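## Task

Take the tube rack off the shelved bench by the door and put it on the middle shelf of the bookcase. At the end every tube must sit fully down in the rack, and the rack must stay put without the robot holding it. Neither the rack nor any tube may ever touch the floor. Release it and back the robot away afterwards. The robot must not tip over or finish leaning.

## Robot and tools

Robot: a Hello Robot Stretch 3 with one arm. It has a two-wheel base (0.33 m long, 0.34 m wide), a lift that rides up and down a mast, and a telescoping arm that points out of the robot's right side. The arm cannot reach forward on its own; to shift the gripper forward or back you drive the base. Turning in place pivots about the point between the drive wheels, 0.05 m behind the front edge. A folded, retracted wrist sweeps a 0.28 m radius circle when turning; an unfolded level gripper reaches beyond it. Loose objects may occasionally get nudged by the simulation.

Frames: the base frame has its origin on the floor between the drive wheels, x ahead, y to the left, z up. hand_pose is reported in it, at the point where closed fingertips meet. Odometry is the base frame as it was at scene start; heading is positive to the left, -3.142 to 3.142.

execute_actions takes "actions", a list run in order. Each action may hold "robot" (a command, a list of up to 8 commands run one after another, or {"stop": true}), "steps" (1 to 450 control steps at 30 per second, default 1) and "until" (an early-exit condition). An action with only "steps" just waits. Motions keep going across later actions and while the operator thinks. An empty list returns the current state and images.

Base command (relative offset, not a pose): {"translate_m": d} drives straight d metres from where the base is when that command begins, forward positive, |d| at most 1; {"rotate_rad": d} spins in place by d radians, counter-clockwise (left) positive, |d| at most 3.2. Only one of the two per command. No sideways motion.

Joints (absolute targets, named individually; unnamed joints keep their previous target): lift_m 0 to 1.1 (arm height); arm_m 0 to 0.52 (extension); wrist_yaw_rad -1.345 to 4.42 (0 along the arm, positive toward the front, 3.0 folded over the base); wrist_pitch_rad -1.57 to 0.451 (0 level, negative tips fingers down); wrist_roll_rad -2.911 to 2.911 (0 fingers side by side); gripper_m -0.089 to 0.179 (larger is wider; actual fingertip gap is 0.007 m smaller when nearly shut, 0.025 m when fully open, zero below 0.007); head_pan_rad -3.953 to 1.73 (0 ahead, positive left, -1.57 faces the arm); head_tilt_rad -1.53 to 0.419 (negative looks down). "contact_limits": {"arm_m": n} sets the effort percent (1 to 100) at which an arm motion halts; smaller is gentler, it lasts until the next arm command. In a queue, {"pause_s": s} waits up to 15 s. Each queued command starts only after the previous one ends "done" ("off_target" also passes for base and gripper); otherwise the rest is dropped. A new command overrides at once and discards any old queue.

"until" checks fields under "robot", e.g. {"robot": {"status": "ended"}} (nothing moving, no queue running), or comparisons like {"lift_m": [">", 0.3], "base_status": ["!=", "moving"]}. Operators: =, !=, <, <=, >, >=. Don't wait for exact equality on a reading. {"any": {"status": "ended"}} fires when any one motion finishes.

zoom_image: camera ("head_camera", "nav_camera" or "wrist_camera") and region [x0, y0, x1, y1] in pixels from the top-left, at most 504x504; returns a finer crop of that camera's latest frame. head_camera and nav_camera are moved by the head joints; wrist_camera rides on the gripper.

finished_scene: pass the scene number; irreversible, it grades the scene. Wait until all motion has stopped first, since whatever is still moving is braked.

Result lines: base_status and joint_status give moving, done, off_target (blocked, still pushing), contact_stop (arm or lift hit something and went slack), time_out, stopped, not_commanded or torque_fault (a wrist servo cut out for about 10 s; avoid). The base bracket shows distance moved so far versus goal. joint_goals lists targets; measured_speeds lists velocities; refusals, queue and queue_left describe the queue; "refused:", "dropped:" and "replaced:" lines explain problems. robot.on_its_own appears when the robot changed a goal itself, a joint is slack or off, a motor is loaded at rest, or base_tilt has drifted 3 degrees or more. motor_effort is percent of max (peak in brackets), positive pushes toward higher values; readings are offset and noisy. lidar_m gives 12 distances in 30-degree sectors, first straight ahead and going counter-clockwise, seen in a plane 0.17 m above the floor. wrist_depth_mm and head_depth_mm are 7x7 grids of median depth.

Gripping: command gripper_m below the object's width to hold; to let go, open at least 0.02 beyond where contact began. The reading and "done" do not prove a grasp; check images and depth. Over-squeezing triggers a stall guard that weakens grip.

Speed: the base is fast (0.30 m/s, 1.9 rad/s) only with the arm stowed: lift_m under 0.30, arm_m under 0.03, wrist_yaw_rad over 2.54; otherwise 0.10 m/s and 0.63 rad/s.

Avoid: folding or unfolding the wrist except with lift_m 0.32 to 0.95, wrist_pitch_rad -0.4 and roll near 0 (after folding, lift may go to 0.25); wrist_yaw_rad below -0.4 without pitch at -0.5 or lower. Pushing against something rigid with the gripper above roughly 0.45 m, repeat pushes after a contact_stop, driving while the gripper is caught on something fixed, and snagging furniture (worst in reverse) can tip the robot; if it leans, reverse the last move in small steps, free the gripper, and lower the lift to about 0.2. Do not drop or slam the rack, let tubes fall, or let anything reach the floor.

Each tool is called after "Emit:" as name(argument=value, ...), one argument or row to a line, values as JSON.

## Session

Emit:
execute_actions(
  actions=[],
)

Scene clock: 0.00 s.
robot.base_odometry: x=+0.000 y=+0.000 heading=+0.000 (m, m, rad; robot's odometry frame)
robot.turned_by_wheels: +0.000 (rad since the last result)
robot.turned_by_imu: +0.000 (rad since the last result)
robot.base_tilt: forward=+1.1 right=+1.2 (deg)
robot.lidar_m: 1.31 1.36 1.62 1.59 1.68 1.88 1.66 2.01 2.11 2.37 1.74 1.43
robot.head_depth_mm: 1304 1301 1312 1326 1334 1346 1354 / 1288 1287 1300 1306 1317 1323 1335 / 1275 1273 1277 1290 1293 1307 1314 / 1251 1258 1266 1275 1283 1287 1302 / 1235 1245 1250 1255 1263 1273 1283 / 1229 1233 1240 1244 1261 1267 1272 / 1619 1630 1630 1654 1663 1667 1520
robot.base_status: not_commanded
robot.joint_positions: lift_m=+0.320 arm_m=-0.002 wrist_yaw_rad=+3.124 wrist_pitch_rad=-0.476 wrist_roll_rad=+0.003 gripper_m=+0.037 head_pan_rad=+0.017 head_tilt_rad=-0.004
robot.joint_goals: lift_m=+0.320 arm_m=-0.002 wrist_yaw_rad=+3.124 wrist_pitch_rad=-0.476 wrist_roll_rad=+0.003 gripper_m=+0.037 head_pan_rad=+0.017 head_tilt_rad=-0.004
robot.joint_status: lift_m=not_commanded arm_m=not_commanded wrist_yaw_rad=not_commanded wrist_pitch_rad=not_commanded wrist_roll_rad=not_commanded gripper_m=not_commanded head_pan_rad=not_commanded head_tilt_rad=not_commanded
robot.measured_speeds: translate_m=+0.000 rotate_rad=+0.000 lift_m=+0.000 arm_m=+0.000 wrist_yaw_rad=+0.000 wrist_pitch_rad=+0.000 wrist_roll_rad=+0.000 head_pan_rad=+0.000 head_tilt_rad=+0.000
robot: refusals=0 queue=idle queue_left=0
robot.motor_effort: left_wheel=+0 right_wheel=-1 lift_m=+29 arm_m=+0 wrist_yaw_rad=+0 wrist_pitch_rad=+4 wrist_roll_rad=+1 gripper_m=+1 head_pan_rad=+0 head_tilt_rad=+2 (%)
robot.hand_pose: x=-0.0175 y=+0.0740 z=+0.3200 quat_wxyz=(+0.173, +0.689, +0.161, +0.685) (m; robot's base frame)
robot.wrist_depth_mm: - - - - - - - / - - - - - - - / - - - 973 979 945 957 / 807 811 789 784 795 767 763 / 674 659 647 645 656 637 630 / 571 558 554 562 - 546 543 / 488 503 - - - 470 471
pictures: head_camera (sideways: a quarter turn clockwise sets it upright), nav_camera (sideways: a quarter turn counterclockwise sets it upright), wrist_camera
Images, in order (width x height): head_camera 896x504, nav_camera 672x504, wrist_camera 644x364.

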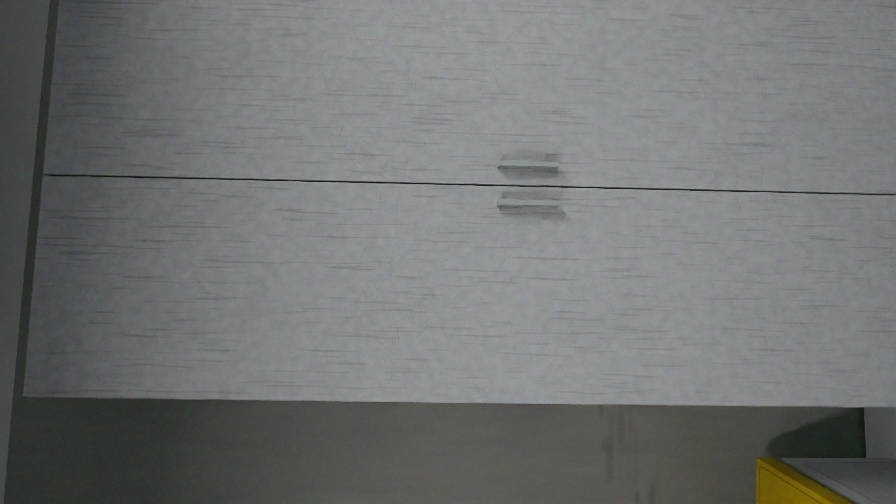

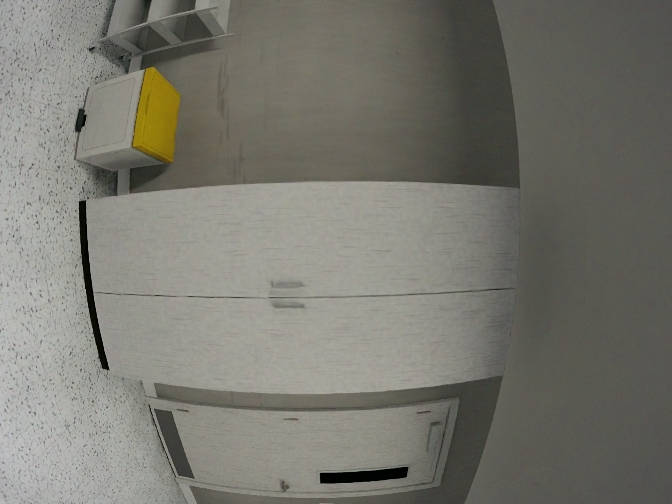

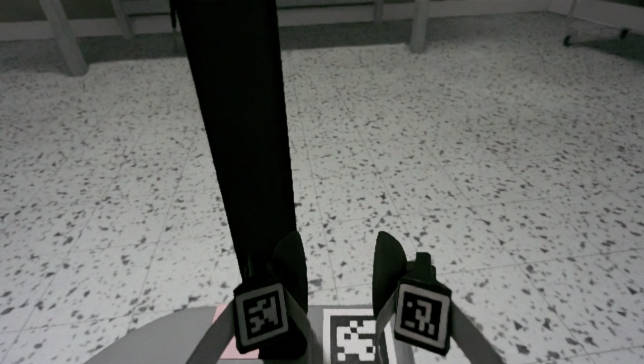

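Emit:
execute_actions(
  actions=[
    {"robot":{"joints":{"head_pan_rad":-1.5,"head_tilt_rad":-0.4}},"steps":200,"until":{"robot":{"status":"ended"}}},
  ],
)

Emit:
execute_actions(
  actions=[
    {"robot":{"joints":{"head_pan_rad":-3.0,"head_tilt_rad":-0.4}},"steps":200,"until":{"robot":{"status":"ended"}}},
  ],
)

Emit:
execute_actions(
  actions=[
    {"robot":{"joints":{"head_pan_rad":1.6,"head_tilt_rad":-0.4}},"steps":300,"until":{"robot":{"status":"ended"}}},
  ],
)

Scene clock: 5.40 s.
robot.base_odometry: x=+0.000 y=+0.000 heading=+0.000 (m, m, rad; robot's odometry frame)
robot.turned_by_wheels: +0.000 (rad since the last result)
robot.turned_by_imu: +0.000 (rad since the last result)
robot.base_tilt: forward=+1.1 right=+1.1 (deg)
robot.lidar_m: 1.31 1.36 1.62 1.59 1.68 1.88 1.67 2.01 2.11 2.37 1.74 1.43
robot.head_depth_mm: 2138 2278 2397 2653 2145 1630 1319 / 2128 2281 2359 2609 2155 1637 1316 / 2108 2265 2325 2640 2150 1625 1322 / 2095 2263 2320 2628 2144 1633 1322 / 2079 2251 2341 2580 2047 1626 1310 / 2066 2238 2426 2616 2134 1622 1315 / 2059 2228 2420 2630 2134 1630 1309
robot.base_status: not_commanded
robot.joint_positions: lift_m=+0.320 arm_m=-0.002 wrist_yaw_rad=+3.124 wrist_pitch_rad=-0.476 wrist_roll_rad=+0.003 gripper_m=+0.037 head_pan_rad=-1.493 head_tilt_rad=-0.395
robot.joint_goals: lift_m=+0.320 arm_m=-0.002 wrist_yaw_rad=+3.124 wrist_pitch_rad=-0.476 wrist_roll_rad=+0.003 gripper_m=+0.037 head_pan_rad=-1.500 head_tilt_rad=-0.400
robot.joint_status: lift_m=not_commanded arm_m=not_commanded wrist_yaw_rad=not_commanded wrist_pitch_rad=not_commanded wrist_roll_rad=not_commanded gripper_m=not_commanded head_pan_rad=done head_tilt_rad=done
robot.measured_speeds: translate_m=+0.000 rotate_rad=+0.000 lift_m=+0.000 arm_m=+0.000 wrist_yaw_rad=+0.000 wrist_pitch_rad=+0.000 wrist_roll_rad=+0.000 head_pan_rad=+0.000 head_tilt_rad=+0.000
robot: refusals=0 queue=done queue_left=0
robot.motor_effort: left_wheel=-1(1) right_wheel=+0(0) lift_m=+30(30) arm_m=-1(1) wrist_yaw_rad=+0(0) wrist_pitch_rad=+4(4) wrist_roll_rad=+1(1) gripper_m=+0(0) head_pan_rad=-3(39) head_tilt_rad=-3(36) (%)
robot.hand_pose: x=-0.0175 y=+0.0740 z=+0.3200 quat_wxyz=(+0.173, +0.689, +0.161, +0.685) (m; robot's base frame)
robot.wrist_depth_mm: - - - - - - - / - - - - - - - / - - - - 976 950 948 / 829 809 799 779 774 765 761 / 666 659 652 644 654 643 627 / 561 561 562 564 - 546 536 / 487 499 - - - 478 471
pictures: head_camera (sideways: a quarter turn clockwise sets it upright), nav_camera (sideways: a quarter turn counterclockwise sets it upright), wrist_camera
camera_calibration (this result's frames):
head_camera: T_world_to_cam=[[-0.0361856, 0.416243, -0.908533, 1.2047], [0.994606, 0.103433, 0.00777414, -0.0102395], [0.0972086, -0.903351, -0.417741, 0.501897], [0, 0, 0, 1]] pos_world=[0.00498828, -0.0469999, 1.30425]
nav_camera: T_world_to_cam=[[0.0132501, -0.333364, 0.942705, -1.18046], [-0.996061, -0.0870668, -0.016789, 0.0784819], [0.0876752, -0.938769, -0.333204, 0.390198], [0, 0, 0, 1]] pos_world=[0.0596032, -0.0203825, 1.24416]
wrist_camera: T_world_to_cam=[[0.999841, 0.0121141, -0.0131158, 0.0259959], [-0.00375726, -0.575393, -0.817869, 0.346835], [-0.0174545, 0.817788, -0.575256, 0.28648], [0, 0, 0, 1]] pos_world=[-0.0196882, -0.0350287, 0.448806]
Images, in order (width x height): head_camera 896x504, nav_camera 672x504, wrist_camera 644x364.

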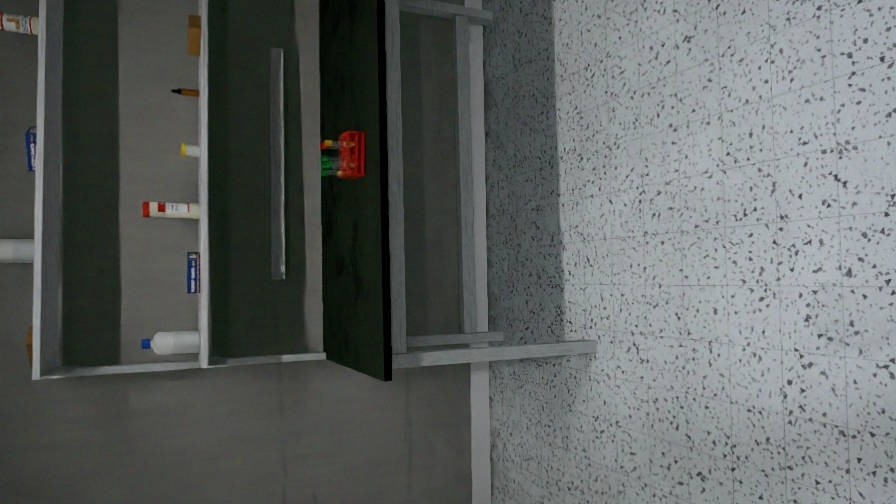

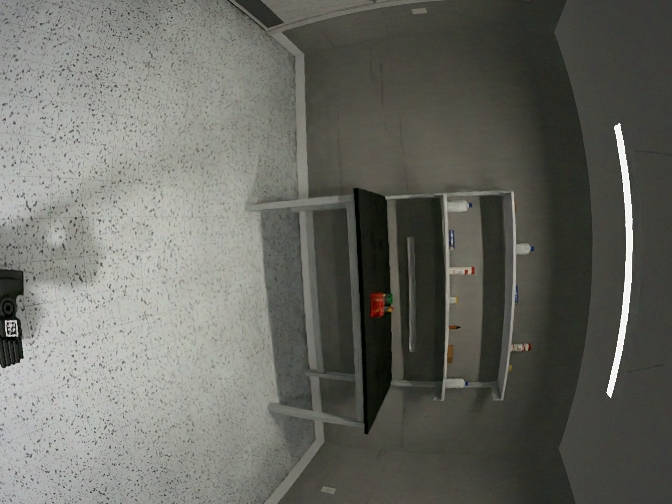

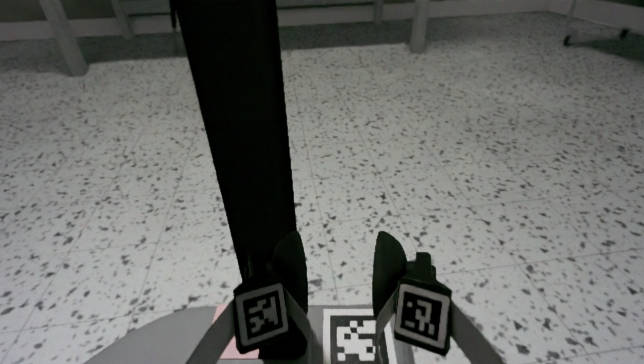

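Scene clock: 6.70 s.
robot.base_odometry: x=+0.000 y=+0.000 heading=+0.000 (m, m, rad; robot's odometry frame)
robot.turned_by_wheels: +0.000 (rad since the last result)
robot.turned_by_imu: +0.000 (rad since the last result)
robot.base_tilt: forward=+1.1 right=+1.1 (deg)
robot.lidar_m: 1.31 1.36 1.63 1.60 1.68 1.88 1.66 2.01 2.12 2.37 1.74 1.44
robot.head_depth_mm: 1649 1782 1866 2037 1980 1628 1310 / 1656 1781 1864 2051 1970 1641 1319 / 1654 1781 1868 2032 1979 1625 1313 / 1660 1799 1950 2124 2038 1617 1314 / 1666 1801 1958 2141 2136 1631 1309 / 1670 1810 1964 2148 2110 1616 1314 / 1669 1796 1962 2160 2137 1622 1312
robot.base_status: not_commanded
robot.joint_positions: lift_m=+0.320 arm_m=-0.002 wrist_yaw_rad=+3.124 wrist_pitch_rad=-0.476 wrist_roll_rad=+0.003 gripper_m=+0.037 head_pan_rad=-2.993 head_tilt_rad=-0.395
robot.joint_goals: lift_m=+0.320 arm_m=-0.002 wrist_yaw_rad=+3.124 wrist_pitch_rad=-0.476 wrist_roll_rad=+0.003 gripper_m=+0.037 head_pan_rad=-3.000 head_tilt_rad=-0.400
robot.joint_status: lift_m=not_commanded arm_m=not_commanded wrist_yaw_rad=not_commanded wrist_pitch_rad=not_commanded wrist_roll_rad=not_commanded gripper_m=not_commanded head_pan_rad=done head_tilt_rad=done
robot.measured_speeds: translate_m=+0.000 rotate_rad=+0.000 lift_m=+0.000 arm_m=+0.000 wrist_yaw_rad=+0.000 wrist_pitch_rad=+0.000 wrist_roll_rad=+0.000 head_pan_rad=+0.000 head_tilt_rad=+0.000
robot: refusals=0 queue=done queue_left=0
robot.motor_effort: left_wheel=-1(0) right_wheel=+0(0) lift_m=+30(30) arm_m=-1(0) wrist_yaw_rad=+0(0) wrist_pitch_rad=+4(4) wrist_roll_rad=+1(1) gripper_m=+1(0) head_pan_rad=-3(39) head_tilt_rad=-3(5) (%)
robot.hand_pose: x=-0.0175 y=+0.0740 z=+0.3200 quat_wxyz=(+0.173, +0.689, +0.161, +0.685) (m; robot's base frame)
robot.wrist_depth_mm: - - - - - - - / - - - - - - - / - - - - 977 971 941 / 810 812 786 773 771 764 749 / 666 654 651 643 655 640 617 / 565 564 552 553 - 546 542 / 494 505 - - - 469 466
pictures: head_camera (sideways: a quarter turn clockwise sets it upright), nav_camera (sideways: a quarter turn counterclockwise sets it upright), wrist_camera
camera_calibration (this result's frames):
head_camera: T_world_to_cam=[[0.412794, 0.0655623, -0.908462, 1.20187], [0.17353, -0.984798, 0.00777851, -0.00523656], [-0.894141, -0.160856, -0.417895, 0.508146], [0, 0, 0, 1]] pos_world=[-0.0408612, -0.00221581, 1.30425]
nav_camera: T_world_to_cam=[[-0.33175, -0.0368224, 0.942648, -1.17828], [-0.157306, 0.987407, -0.0167906, 0.0733675], [-0.930159, -0.153854, -0.333365, 0.396616], [0, 0, 0, 1]] pos_world=[-0.010437, -0.0548095, 1.24415]
wrist_camera: T_world_to_cam=[[0.999841, 0.012114, -0.0131159, 0.0259959], [-0.00375733, -0.575393, -0.817869, 0.346835], [-0.0174545, 0.817788, -0.575256, 0.28648], [0, 0, 0, 1]] pos_world=[-0.0196882, -0.0350287, 0.448806]
Images, in order (width x height): head_camera 896x504, nav_camera 672x504, wrist_camera 644x364.

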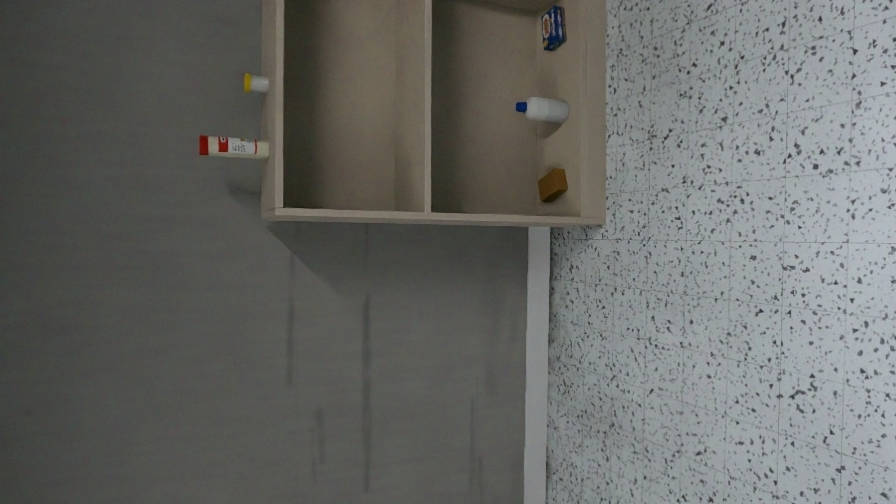

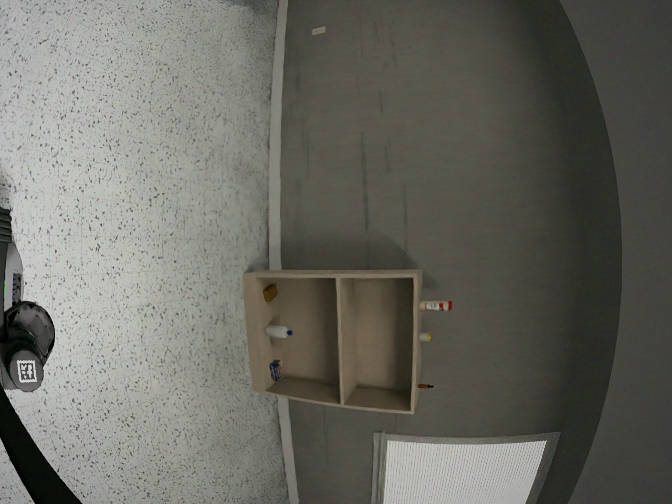

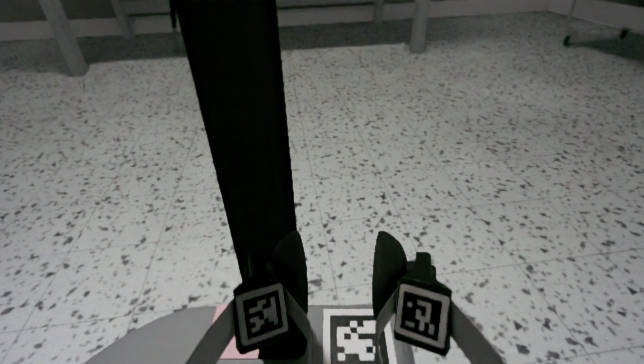

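Scene clock: 9.40 s.
robot.base_odometry: x=+0.000 y=+0.000 heading=+0.000 (m, m, rad; robot's odometry frame)
robot.turned_by_wheels: +0.000 (rad since the last result)
robot.turned_by_imu: +0.000 (rad since the last result)
robot.base_tilt: forward=+1.1 right=+1.2 (deg)
robot.lidar_m: 1.31 1.36 1.62 1.59 1.68 1.88 1.67 2.01 2.11 2.37 1.74 1.43
robot.head_depth_mm: 1919 2080 2250 2474 2137 1643 1316 / 1895 2036 2199 1690 2056 1625 1311 / 1887 2000 2150 2369 2130 1625 1312 / 1857 1984 2113 2379 2153 1635 1319 / 1854 1975 2085 1945 2142 1631 1316 / 1828 1915 2075 1723 2136 1621 1310 / 1807 1897 2061 1828 2035 1656 1345
robot.base_status: not_commanded
robot.joint_positions: lift_m=+0.320 arm_m=-0.002 wrist_yaw_rad=+3.124 wrist_pitch_rad=-0.476 wrist_roll_rad=+0.003 gripper_m=+0.037 head_pan_rad=+1.593 head_tilt_rad=-0.395
robot.joint_goals: lift_m=+0.320 arm_m=-0.002 wrist_yaw_rad=+3.124 wrist_pitch_rad=-0.476 wrist_roll_rad=+0.003 gripper_m=+0.037 head_pan_rad=+1.600 head_tilt_rad=-0.400
robot.joint_status: lift_m=not_commanded arm_m=not_commanded wrist_yaw_rad=not_commanded wrist_pitch_rad=not_commanded wrist_roll_rad=not_commanded gripper_m=not_commanded head_pan_rad=done head_tilt_rad=done
robot.measured_speeds: translate_m=+0.000 rotate_rad=+0.000 lift_m=+0.000 arm_m=+0.000 wrist_yaw_rad=+0.000 wrist_pitch_rad=+0.000 wrist_roll_rad=+0.000 head_pan_rad=+0.000 head_tilt_rad=+0.000
robot: refusals=0 queue=done queue_left=0
robot.motor_effort: left_wheel=-1(1) right_wheel=-1(0) lift_m=+30(30) arm_m=-1(0) wrist_yaw_rad=+0(0) wrist_pitch_rad=+4(4) wrist_roll_rad=+1(1) gripper_m=+1(0) head_pan_rad=+3(37) head_tilt_rad=-3(3) (%)
robot.hand_pose: x=-0.0175 y=+0.0740 z=+0.3200 quat_wxyz=(+0.173, +0.689, +0.161, +0.685) (m; robot's base frame)
robot.wrist_depth_mm: - - - - - - - / - - - - - - - / - - - 989 963 968 957 / 809 803 801 790 781 763 755 / 669 650 656 659 657 633 632 / 558 559 563 554 - 541 542 / 491 501 - - - 472 470
pictures: head_camera (sideways: a quarter turn clockwise sets it upright), nav_camera (sideways: a quarter turn counterclockwise sets it upright), wrist_camera
camera_calibration (this result's frames):
head_camera: T_world_to_cam=[[0.0128127, -0.417771, -0.908462, 1.20431], [-0.998839, -0.0475482, 0.00777851, 0.00191491], [-0.0464454, 0.907307, -0.417896, 0.502975], [0, 0, 0, 1]] pos_world=[0.00984311, 0.0468642, 1.30425]
nav_camera: T_world_to_cam=[[0.00544347, 0.333743, 0.942648, -1.18033], [0.999374, 0.0311243, -0.0167906, 0.0663118], [-0.034943, 0.94215, -0.333365, 0.391155], [0, 0, 0, 1]] pos_world=[-0.046177, 0.0233381, 1.24415]
wrist_camera: T_world_to_cam=[[0.999841, 0.012114, -0.0131159, 0.0259959], [-0.00375736, -0.575393, -0.817869, 0.346835], [-0.0174545, 0.817788, -0.575255, 0.28648], [0, 0, 0, 1]] pos_world=[-0.0196882, -0.0350287, 0.448806]
Images, in order (width x height): head_camera 896x504, nav_camera 672x504, wrist_camera 644x364.

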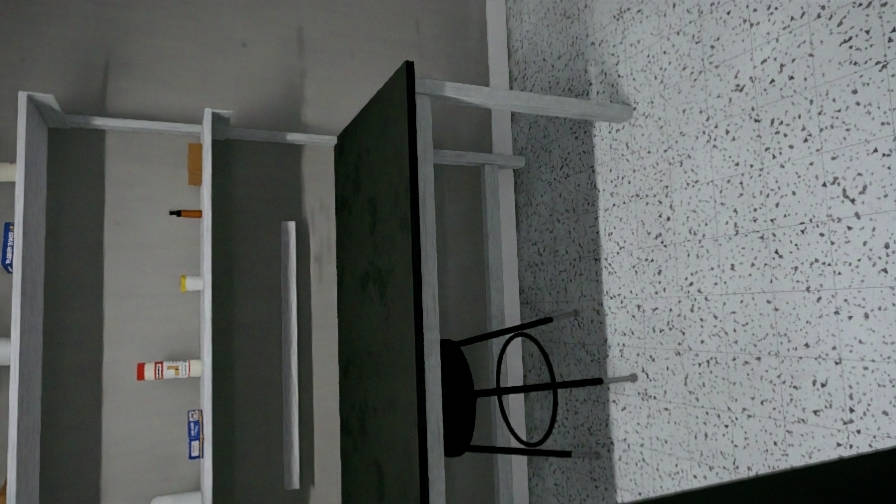

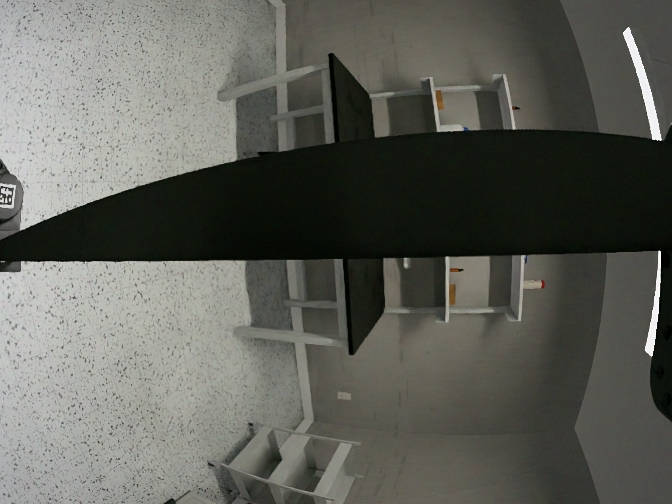

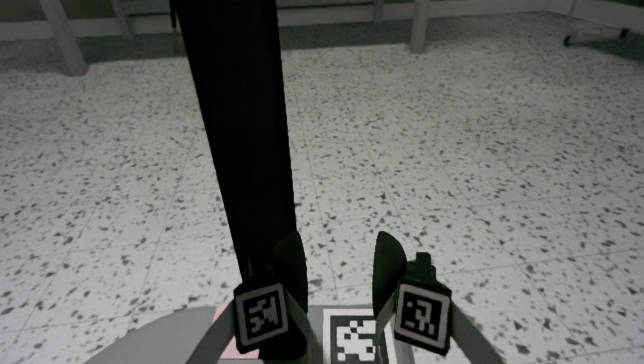

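Emit:
execute_actions(
  actions=[
    {"robot":[{"joints":{"lift_m":0.27,"head_pan_rad":0.0,"head_tilt_rad":-0.6}},{"base":{"rotate_rad":-1.686}},{"base":{"translate_m":1.0}}],"steps":450,"until":{"robot":{"status":"ended"}}},
  ],
)

Scene clock: 31.07 s.
robot.base_odometry: x=-0.115 y=-0.993 heading=-1.686 (m, m, rad; robot's odometry frame)
robot.turned_by_wheels: -1.686 (rad since the last result)
robot.turned_by_imu: -1.678 (rad since the last result)
robot.base_tilt: forward=+1.0 right=+1.1 (deg)
robot.lidar_m: 1.42 0.94 0.89 1.98 1.69 1.82 2.53 2.72 1.74 1.74 1.74 1.21
robot.head_depth_mm: 1371 1547 1280 1042 1695 1390 1177 / 1318 1528 1283 1042 1709 1386 1173 / 1312 1454 1287 992 1718 1390 1180 / 1283 1406 1279 972 1713 1385 1177 / 1228 1390 1286 951 1697 1389 1177 / 1207 1355 1289 922 1703 1395 1176 / 1177 1318 1285 915 1695 1397 1177
robot.base_status: done (translate_m +1.0000 of +1.0000)
robot.joint_positions: lift_m=+0.270 arm_m=-0.002 wrist_yaw_rad=+3.124 wrist_pitch_rad=-0.477 wrist_roll_rad=+0.003 gripper_m=+0.037 head_pan_rad=+0.007 head_tilt_rad=-0.594
robot.joint_goals: lift_m=+0.270 arm_m=-0.002 wrist_yaw_rad=+3.124 wrist_pitch_rad=-0.477 wrist_roll_rad=+0.003 gripper_m=+0.037 head_pan_rad=+0.000 head_tilt_rad=-0.600
robot.joint_status: lift_m=done arm_m=not_commanded wrist_yaw_rad=not_commanded wrist_pitch_rad=not_commanded wrist_roll_rad=not_commanded gripper_m=not_commanded head_pan_rad=done head_tilt_rad=done
robot.measured_speeds: translate_m=+0.000 rotate_rad=+0.000 lift_m=+0.000 arm_m=+0.000 wrist_yaw_rad=+0.000 wrist_pitch_rad=+0.000 wrist_roll_rad=+0.000 head_pan_rad=+0.000 head_tilt_rad=+0.000
robot: refusals=0 queue=done queue_left=0
robot.motor_effort: left_wheel=+1(12) right_wheel=-3(9) lift_m=+18(31) arm_m=+0(2) wrist_yaw_rad=+0(0) wrist_pitch_rad=+5(5) wrist_roll_rad=+1(1) gripper_m=+0(1) head_pan_rad=-3(36) head_tilt_rad=-4(28) (%)
robot.hand_pose: x=-0.0175 y=+0.0738 z=+0.2701 quat_wxyz=(+0.174, +0.689, +0.161, +0.685) (m; robot's base frame)
robot.wrist_depth_mm: - - - - - - - / - - - - - - - / 934 900 - 875 872 849 812 / 719 709 691 697 692 685 671 / 590 591 585 578 572 566 562 / 499 514 - - - 475 473 / 448 - - - - 414 415
pictures: head_camera (sideways: a quarter turn clockwise sets it upright), nav_camera (sideways: a quarter turn counterclockwise sets it upright), wrist_camera
camera_calibration (this result's frames):
head_camera: T_world_to_cam=[[-0.588919, -0.00773245, -0.808155, 1.07717], [-0.0305152, 0.999454, 0.0126742, -0.0103629], [0.807615, 0.0321251, -0.588834, 0.720178], [0, 0, 0, 1]] pos_world=[0.0524229, -0.00444934, 1.29472]
nav_camera: T_world_to_cam=[[0.51303, -0.00920207, 0.858322, -1.07341], [0.0126301, -0.999753, -0.0182675, 0.0742492], [0.858278, 0.0202124, -0.512787, 0.619184], [0, 0, 0, 1]] pos_world=[0.0183232, 0.0518381, 1.2402]
wrist_camera: T_world_to_cam=[[0.99984, 0.0120979, -0.013151, 0.0253577], [-0.00377439, -0.576371, -0.817179, 0.305839], [-0.017466, 0.817098, -0.576234, 0.258268], [0, 0, 0, 1]] pos_world=[-0.0196884, -0.0350601, 0.399082]
Images, in order (width x height): head_camera 896x504, nav_camera 672x504, wrist_camera 644x364.

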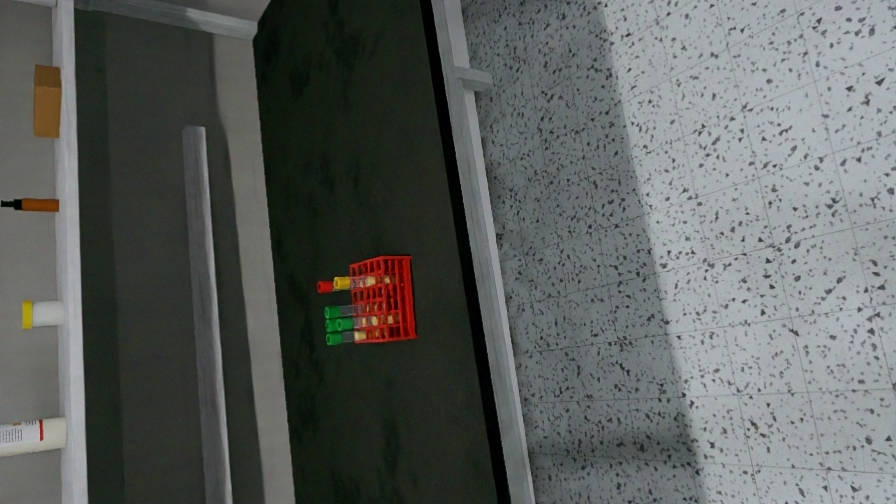

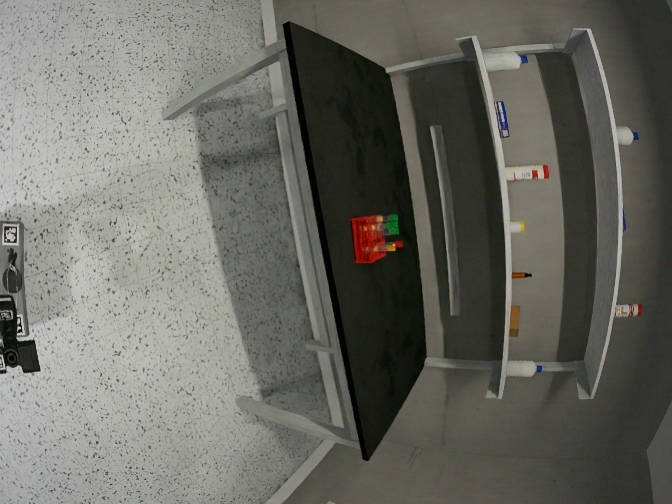

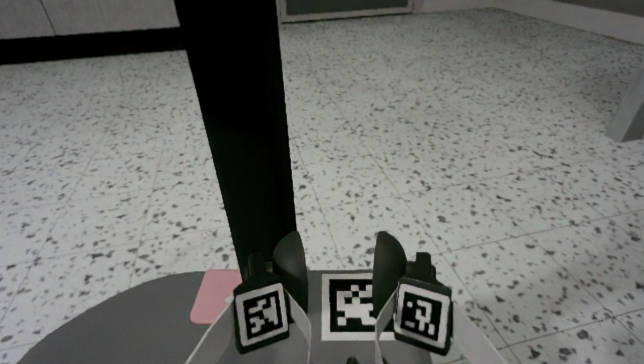

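Emit:
zoom_image(
  camera="head_camera",
  region=[290, 230, 450, 370],
)

Region (290, 230, 450, 370) of head_camera's 896x504 image, scaled by 3.150, with more detail than that image has; it fills the top 441 rows of this view, and the rest is white.

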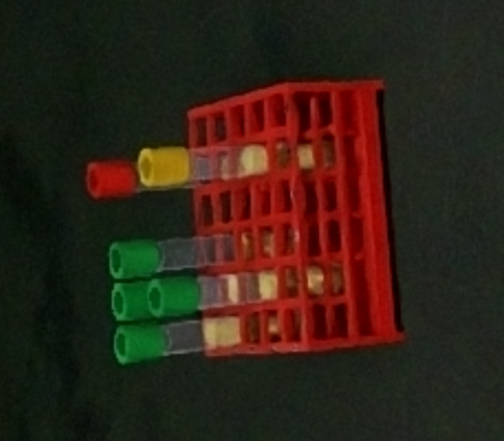

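Emit:
execute_actions(
  actions=[
    {"robot":[{"base":{"translate_m":0.35}},{"base":{"rotate_rad":1.724},"joints":{"head_pan_rad":-1.57,"head_tilt_rad":-0.75}},{"joints":{"lift_m":0.9,"wrist_pitch_rad":-0.4}},{"joints":{"wrist_yaw_rad":0.0,"gripper_m":0.179}},{"joints":{"wrist_pitch_rad":0.0}}],"steps":450,"until":{"robot":{"status":"ended"}}},
  ],
)

Scene clock: 71.80 s.
robot.base_odometry: x=-0.155 y=-1.341 heading=+0.038 (m, m, rad; robot's odometry frame)
robot.turned_by_wheels: +1.724 (rad since the last result)
robot.turned_by_imu: +1.724 (rad since the last result)
robot.base_tilt: forward=+1.1 right=+1.1 (deg)
robot.lidar_m: 2.07 1.75 2.14 2.85 2.22 1.77 1.65 0.94 1.17 1.08 1.09 0.70
robot.head_depth_mm: 1033 1157 952 749 - - - / 1025 1152 955 748 - - - / 1017 1144 954 775 - - 1080 / 1013 1142 959 733 1037 1281 1107 / 1006 1146 966 730 672 1283 1117 / 996 1138 964 756 655 1284 1120 / 989 1130 966 756 656 1285 1117
robot.base_status: done (rotate_rad +1.7239 of +1.7240)
robot.joint_positions: lift_m=+0.900 arm_m=-0.002 wrist_yaw_rad=+0.003 wrist_pitch_rad=-0.032 wrist_roll_rad=+0.003 gripper_m=+0.179 head_pan_rad=-1.563 head_tilt_rad=-0.741
robot.joint_goals: lift_m=+0.900 arm_m=-0.002 wrist_yaw_rad=+0.000 wrist_pitch_rad=+0.000 wrist_roll_rad=+0.003 gripper_m=+0.179 head_pan_rad=-1.570 head_tilt_rad=-0.750
robot.joint_status: lift_m=done arm_m=not_commanded wrist_yaw_rad=done wrist_pitch_rad=moving wrist_roll_rad=not_commanded gripper_m=done head_pan_rad=done head_tilt_rad=done
robot.measured_speeds: translate_m=+0.000 rotate_rad=+0.000 lift_m=+0.000 arm_m=+0.000 wrist_yaw_rad=+0.000 wrist_pitch_rad=+0.096 wrist_roll_rad=+0.000 head_pan_rad=+0.000 head_tilt_rad=+0.000
robot: refusals=0 queue=running queue_left=0
robot.motor_effort: left_wheel=-3(10) right_wheel=+3(11) lift_m=+39(39) arm_m=-1(1) wrist_yaw_rad=-2(1) wrist_pitch_rad=+7(8) wrist_roll_rad=+1(1) gripper_m=+1(82) head_pan_rad=-3(39) head_tilt_rad=-6(24) (%)
robot.hand_pose: x=-0.0207 y=-0.3982 z=+1.0061 quat_wxyz=(+0.706, +0.012, -0.708, -0.010) (m; robot's base frame)
robot.wrist_depth_mm: 879 667 688 922 928 727 739 / 843 925 941 964 958 979 935 / 951 961 986 - 1000 - - / 941 960 990 - - - - / 999 988 - - 984 981 997 / 703 688 681 672 678 678 - / - 525 496 405 512 508 -
pictures: head_camera (sideways: a quarter turn clockwise sets it upright), nav_camera (sideways: a quarter turn counterclockwise sets it upright), wrist_camera
camera_calibration (this result's frames):
head_camera: T_world_to_cam=[[-0.00912385, 0.701282, -0.712826, 0.949379], [0.999444, 0.0292645, 0.0159981, -0.0209702], [0.0320796, -0.712283, -0.701158, 0.871019], [0, 0, 0, 1]] pos_world=[0.00167859, -0.0447558, 1.2878]
nav_camera: T_world_to_cam=[[-0.00781233, -0.633604, 0.773618, -0.959805], [-0.999764, -0.0107519, -0.018902, 0.0812473], [0.0202942, -0.773583, -0.63337, 0.781172], [0, 0, 0, 1]] pos_world=[0.0578765, -0.00296185, 1.23883]
wrist_camera: T_world_to_cam=[[-0.999368, -0.0355432, 0.000889688, -0.0305016], [-0.00685807, 0.168154, -0.985737, 1.10121], [0.0348867, -0.98512, -0.168291, -0.0589375], [0, 0, 0, 1]] pos_world=[-0.020874, -0.244317, 1.07561]
Images, in order (width x height): head_camera 896x504, nav_camera 672x504, wrist_camera 644x364.

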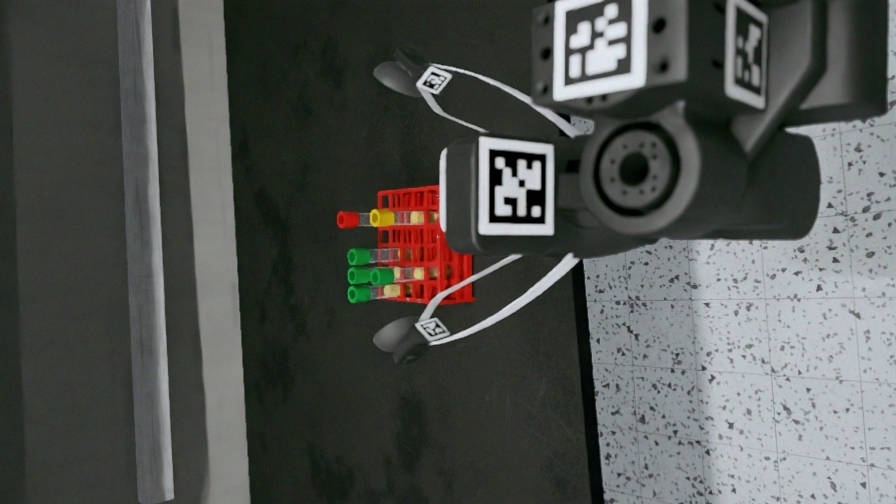

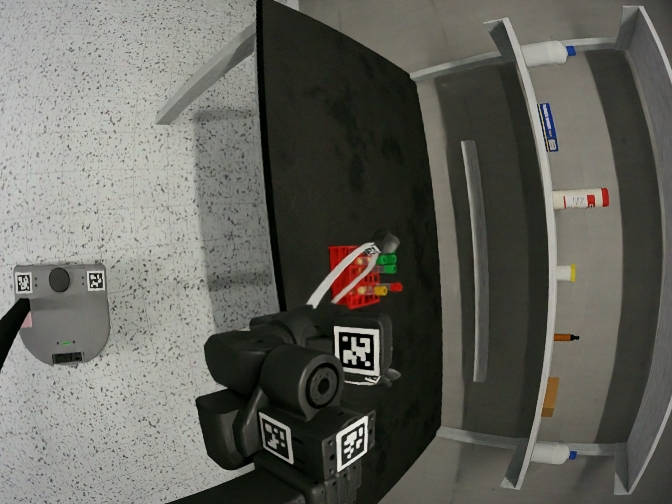

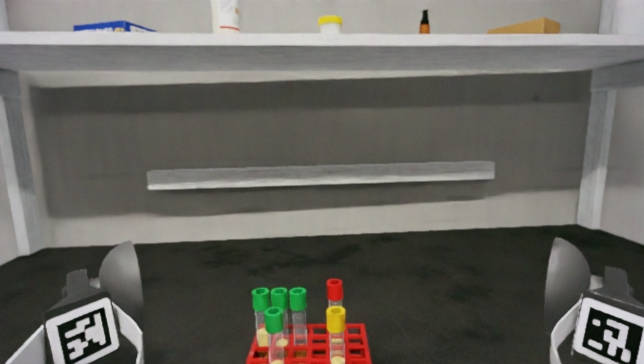

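Emit:
execute_actions(
  actions=[
    {"robot":{"base":{"translate_m":0.027},"joints":{"lift_m":0.70,"wrist_pitch_rad":0.0}},"steps":450,"until":{"robot":{"status":"ended"}}},
  ],
)

Scene clock: 82.03 s.
robot.base_odometry: x=-0.128 y=-1.340 heading=+0.038 (m, m, rad; robot's odometry frame)
robot.turned_by_wheels: +0.000 (rad since the last result)
robot.turned_by_imu: +0.000 (rad since the last result)
robot.base_tilt: forward=+1.0 right=+1.1 (deg)
robot.lidar_m: 2.04 1.73 2.11 2.93 2.24 1.79 1.68 0.96 1.17 1.08 1.09 0.68
robot.head_depth_mm: 1031 1153 952 749 1398 1275 - / 1025 1146 952 753 1401 1281 - / 1016 1141 956 712 669 1319 - / 1007 1134 960 710 670 1311 1111 / 1001 1139 962 755 672 1280 1111 / 995 1134 966 754 654 1286 1118 / 987 1127 967 758 657 1290 1120
robot.base_status: done (translate_m +0.0270 of +0.0270)
robot.joint_positions: lift_m=+0.700 arm_m=-0.002 wrist_yaw_rad=+0.003 wrist_pitch_rad=-0.024 wrist_roll_rad=+0.003 gripper_m=+0.179 head_pan_rad=-1.563 head_tilt_rad=-0.741
robot.joint_goals: lift_m=+0.700 arm_m=-0.002 wrist_yaw_rad=+0.000 wrist_pitch_rad=+0.000 wrist_roll_rad=+0.003 gripper_m=+0.179 head_pan_rad=-1.570 head_tilt_rad=-0.750
robot.joint_status: lift_m=done arm_m=not_commanded wrist_yaw_rad=done wrist_pitch_rad=done wrist_roll_rad=not_commanded gripper_m=done head_pan_rad=done head_tilt_rad=done
robot.measured_speeds: translate_m=+0.000 rotate_rad=+0.000 lift_m=+0.000 arm_m=+0.000 wrist_yaw_rad=+0.000 wrist_pitch_rad=+0.000 wrist_roll_rad=+0.000 head_pan_rad=+0.000 head_tilt_rad=+0.000
robot: refusals=0 queue=done queue_left=0
robot.motor_effort: left_wheel=-3(7) right_wheel=+3(7) lift_m=+18(38) arm_m=-1(1) wrist_yaw_rad=-2(2) wrist_pitch_rad=+7(7) wrist_roll_rad=+0(1) gripper_m=+1(0) head_pan_rad=-3(3) head_tilt_rad=-5(6) (%)
robot.hand_pose: x=-0.0208 y=-0.3984 z=+0.8090 quat_wxyz=(+0.706, +0.010, -0.708, -0.008) (m; robot's base frame)
robot.wrist_depth_mm: 877 921 926 948 955 982 969 / 917 938 924 948 966 994 - / 942 946 956 969 998 - - / 757 736 725 378 680 674 652 / 388 383 348 309 330 359 355 / 275 255 252 250 248 246 - / - 191 191 189 188 189 -
pictures: head_camera (sideways: a quarter turn clockwise sets it upright), nav_camera (sideways: a quarter turn counterclockwise sets it upright), wrist_camera
camera_calibration (this result's frames):
head_camera: T_world_to_cam=[[-0.00910554, 0.701282, -0.712826, 0.949379], [0.999444, 0.0292384, 0.0159981, -0.0209702], [0.032061, -0.712284, -0.701159, 0.871019], [0, 0, 0, 1]] pos_world=[0.00167742, -0.0447557, 1.2878]
nav_camera: T_world_to_cam=[[-0.00782887, -0.633604, 0.773618, -0.959805], [-0.999764, -0.0107258, -0.018902, 0.0812473], [0.020274, -0.773583, -0.63337, 0.781172], [0, 0, 0, 1]] pos_world=[0.0578764, -0.0029632, 1.23883]
wrist_camera: T_world_to_cam=[[-0.999382, -0.0351268, 0.00114288, -0.0304777], [-0.00676965, 0.160488, -0.987015, 0.90488], [0.0344873, -0.986413, -0.160626, -0.0990774], [0, 0, 0, 1]] pos_world=[-0.0209163, -0.244024, 0.87725]
Images, in order (width x height): head_camera 896x504, nav_camera 672x504, wrist_camera 644x364.

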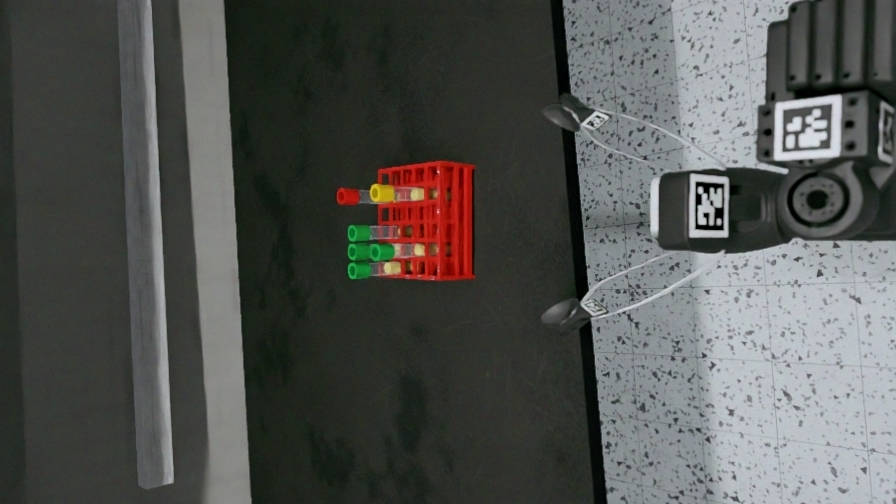

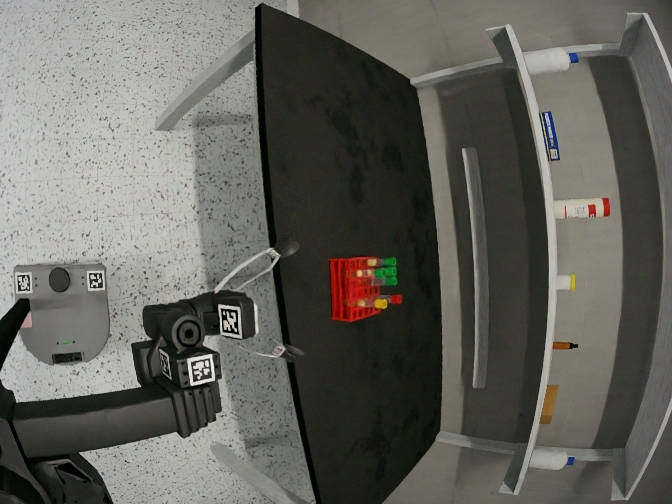

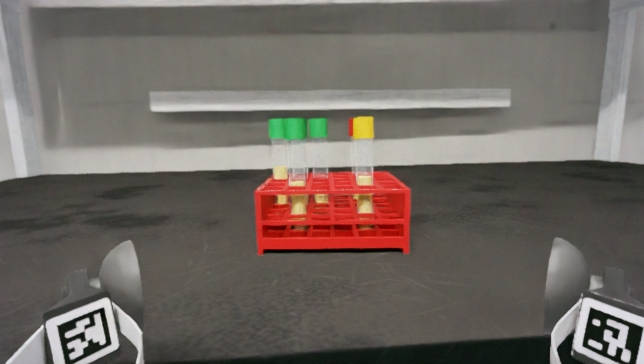

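Emit:
execute_actions(
  actions=[
    {"robot":[{"joints":{"wrist_pitch_rad":-0.1}},{"joints":{"arm_m":0.15},"contact_limits":{"arm_m":25}}],"steps":450,"until":{"robot":{"status":"ended"}}},
  ],
)

Scene clock: 98.27 s.
robot.base_odometry: x=-0.128 y=-1.340 heading=+0.038 (m, m, rad; robot's odometry frame)
robot.turned_by_wheels: +0.000 (rad since the last result)
robot.turned_by_imu: +0.000 (rad since the last result)
robot.base_tilt: forward=+1.1 right=+1.1 (deg)
robot.lidar_m: 2.04 1.73 2.11 2.94 2.24 1.80 1.68 0.96 1.17 1.08 1.09 0.68
robot.head_depth_mm: 1032 1154 950 749 1032 1300 - / 1026 1145 955 750 668 1224 1099 / 1012 1133 957 714 - 1252 1116 / 1006 1137 959 726 671 1280 1116 / 1005 1139 961 755 672 1289 1118 / 995 1135 964 757 655 1290 1120 / 983 1128 968 757 656 1283 1119
robot.base_status: done (translate_m +0.0270 of +0.0270)
robot.joint_positions: lift_m=+0.700 arm_m=+0.150 wrist_yaw_rad=+0.002 wrist_pitch_rad=-0.118 wrist_roll_rad=+0.003 gripper_m=+0.179 head_pan_rad=-1.563 head_tilt_rad=-0.741
robot.joint_goals: lift_m=+0.700 arm_m=+0.150 wrist_yaw_rad=+0.000 wrist_pitch_rad=-0.100 wrist_roll_rad=+0.003 gripper_m=+0.179 head_pan_rad=-1.570 head_tilt_rad=-0.750
robot.joint_status: lift_m=done arm_m=done wrist_yaw_rad=done wrist_pitch_rad=done wrist_roll_rad=not_commanded gripper_m=done head_pan_rad=done head_tilt_rad=done
robot.measured_speeds: translate_m=+0.000 rotate_rad=+0.000 lift_m=+0.000 arm_m=+0.000 wrist_yaw_rad=+0.000 wrist_pitch_rad=+0.000 wrist_roll_rad=+0.000 head_pan_rad=+0.000 head_tilt_rad=+0.000
robot: refusals=0 queue=done queue_left=0
robot.motor_effort: left_wheel=-3(3) right_wheel=+3(2) lift_m=+18(18) arm_m=+3(2) wrist_yaw_rad=-1(2) wrist_pitch_rad=+5(6) wrist_roll_rad=+1(1) gripper_m=+1(1) head_pan_rad=-4(3) head_tilt_rad=-5(6) (%)
robot.contact_limits: arm_m 25 (drawing in: default 19, maximum 32; extending or still: default 26, maximum 42)
robot.hand_pose: x=-0.0210 y=-0.5462 z=+0.7850 quat_wxyz=(+0.705, +0.043, -0.707, -0.041) (m; robot's base frame)
robot.wrist_depth_mm: 742 742 759 771 775 788 810 / 758 765 691 708 805 824 845 / 786 816 806 834 828 844 826 / 429 422 187 191 177 392 382 / 268 268 181 201 183 236 252 / 202 194 161 161 160 187 - / - 153 152 151 150 149 -
pictures: head_camera (sideways: a quarter turn clockwise sets it upright), nav_camera (sideways: a quarter turn counterclockwise sets it upright), wrist_camera
camera_calibration (this result's frames):
head_camera: T_world_to_cam=[[-0.00907102, 0.701282, -0.712826, 0.949379], [0.999446, 0.0291892, 0.0159981, -0.0209702], [0.032026, -0.712286, -0.701158, 0.871019], [0, 0, 0, 1]] pos_world=[0.00167522, -0.0447555, 1.2878]
nav_camera: T_world_to_cam=[[-0.00786006, -0.633604, 0.773618, -0.959805], [-0.999764, -0.0106766, -0.018902, 0.0812473], [0.020236, -0.773584, -0.63337, 0.781172], [0, 0, 0, 1]] pos_world=[0.0578763, -0.00296576, 1.23883]
wrist_camera: T_world_to_cam=[[-0.999413, -0.0342162, -0.00192663, -0.0329675], [-0.00678737, 0.252729, -0.967513, 0.940056], [0.0335915, -0.966932, -0.252813, -0.165762], [0, 0, 0, 1]] pos_world=[-0.0209994, -0.398988, 0.867546]
Images, in order (width x height): head_camera 896x504, nav_camera 672x504, wrist_camera 644x364.

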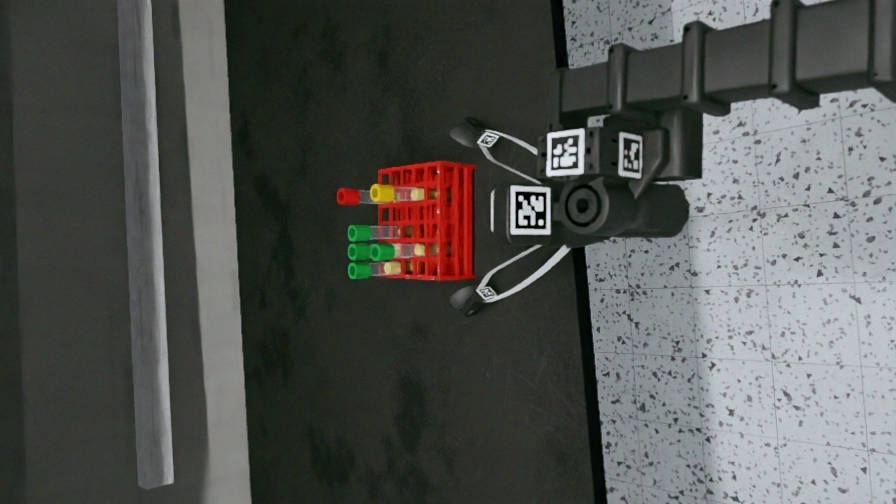

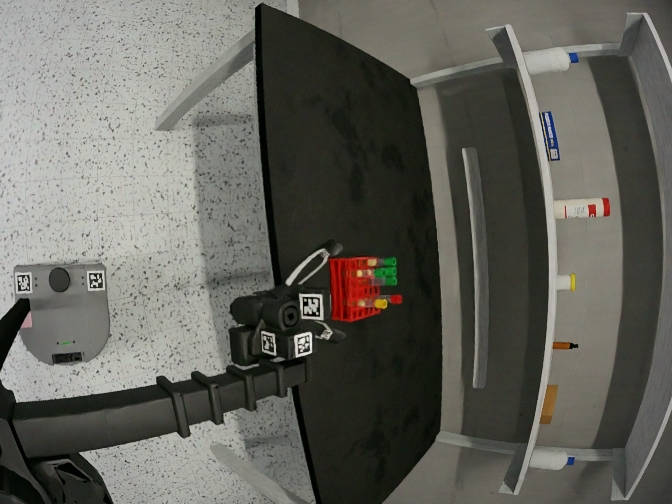

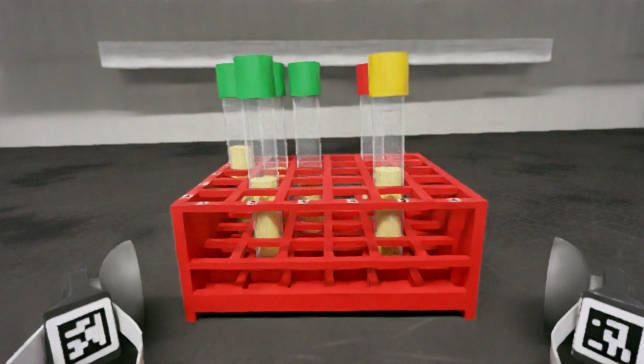

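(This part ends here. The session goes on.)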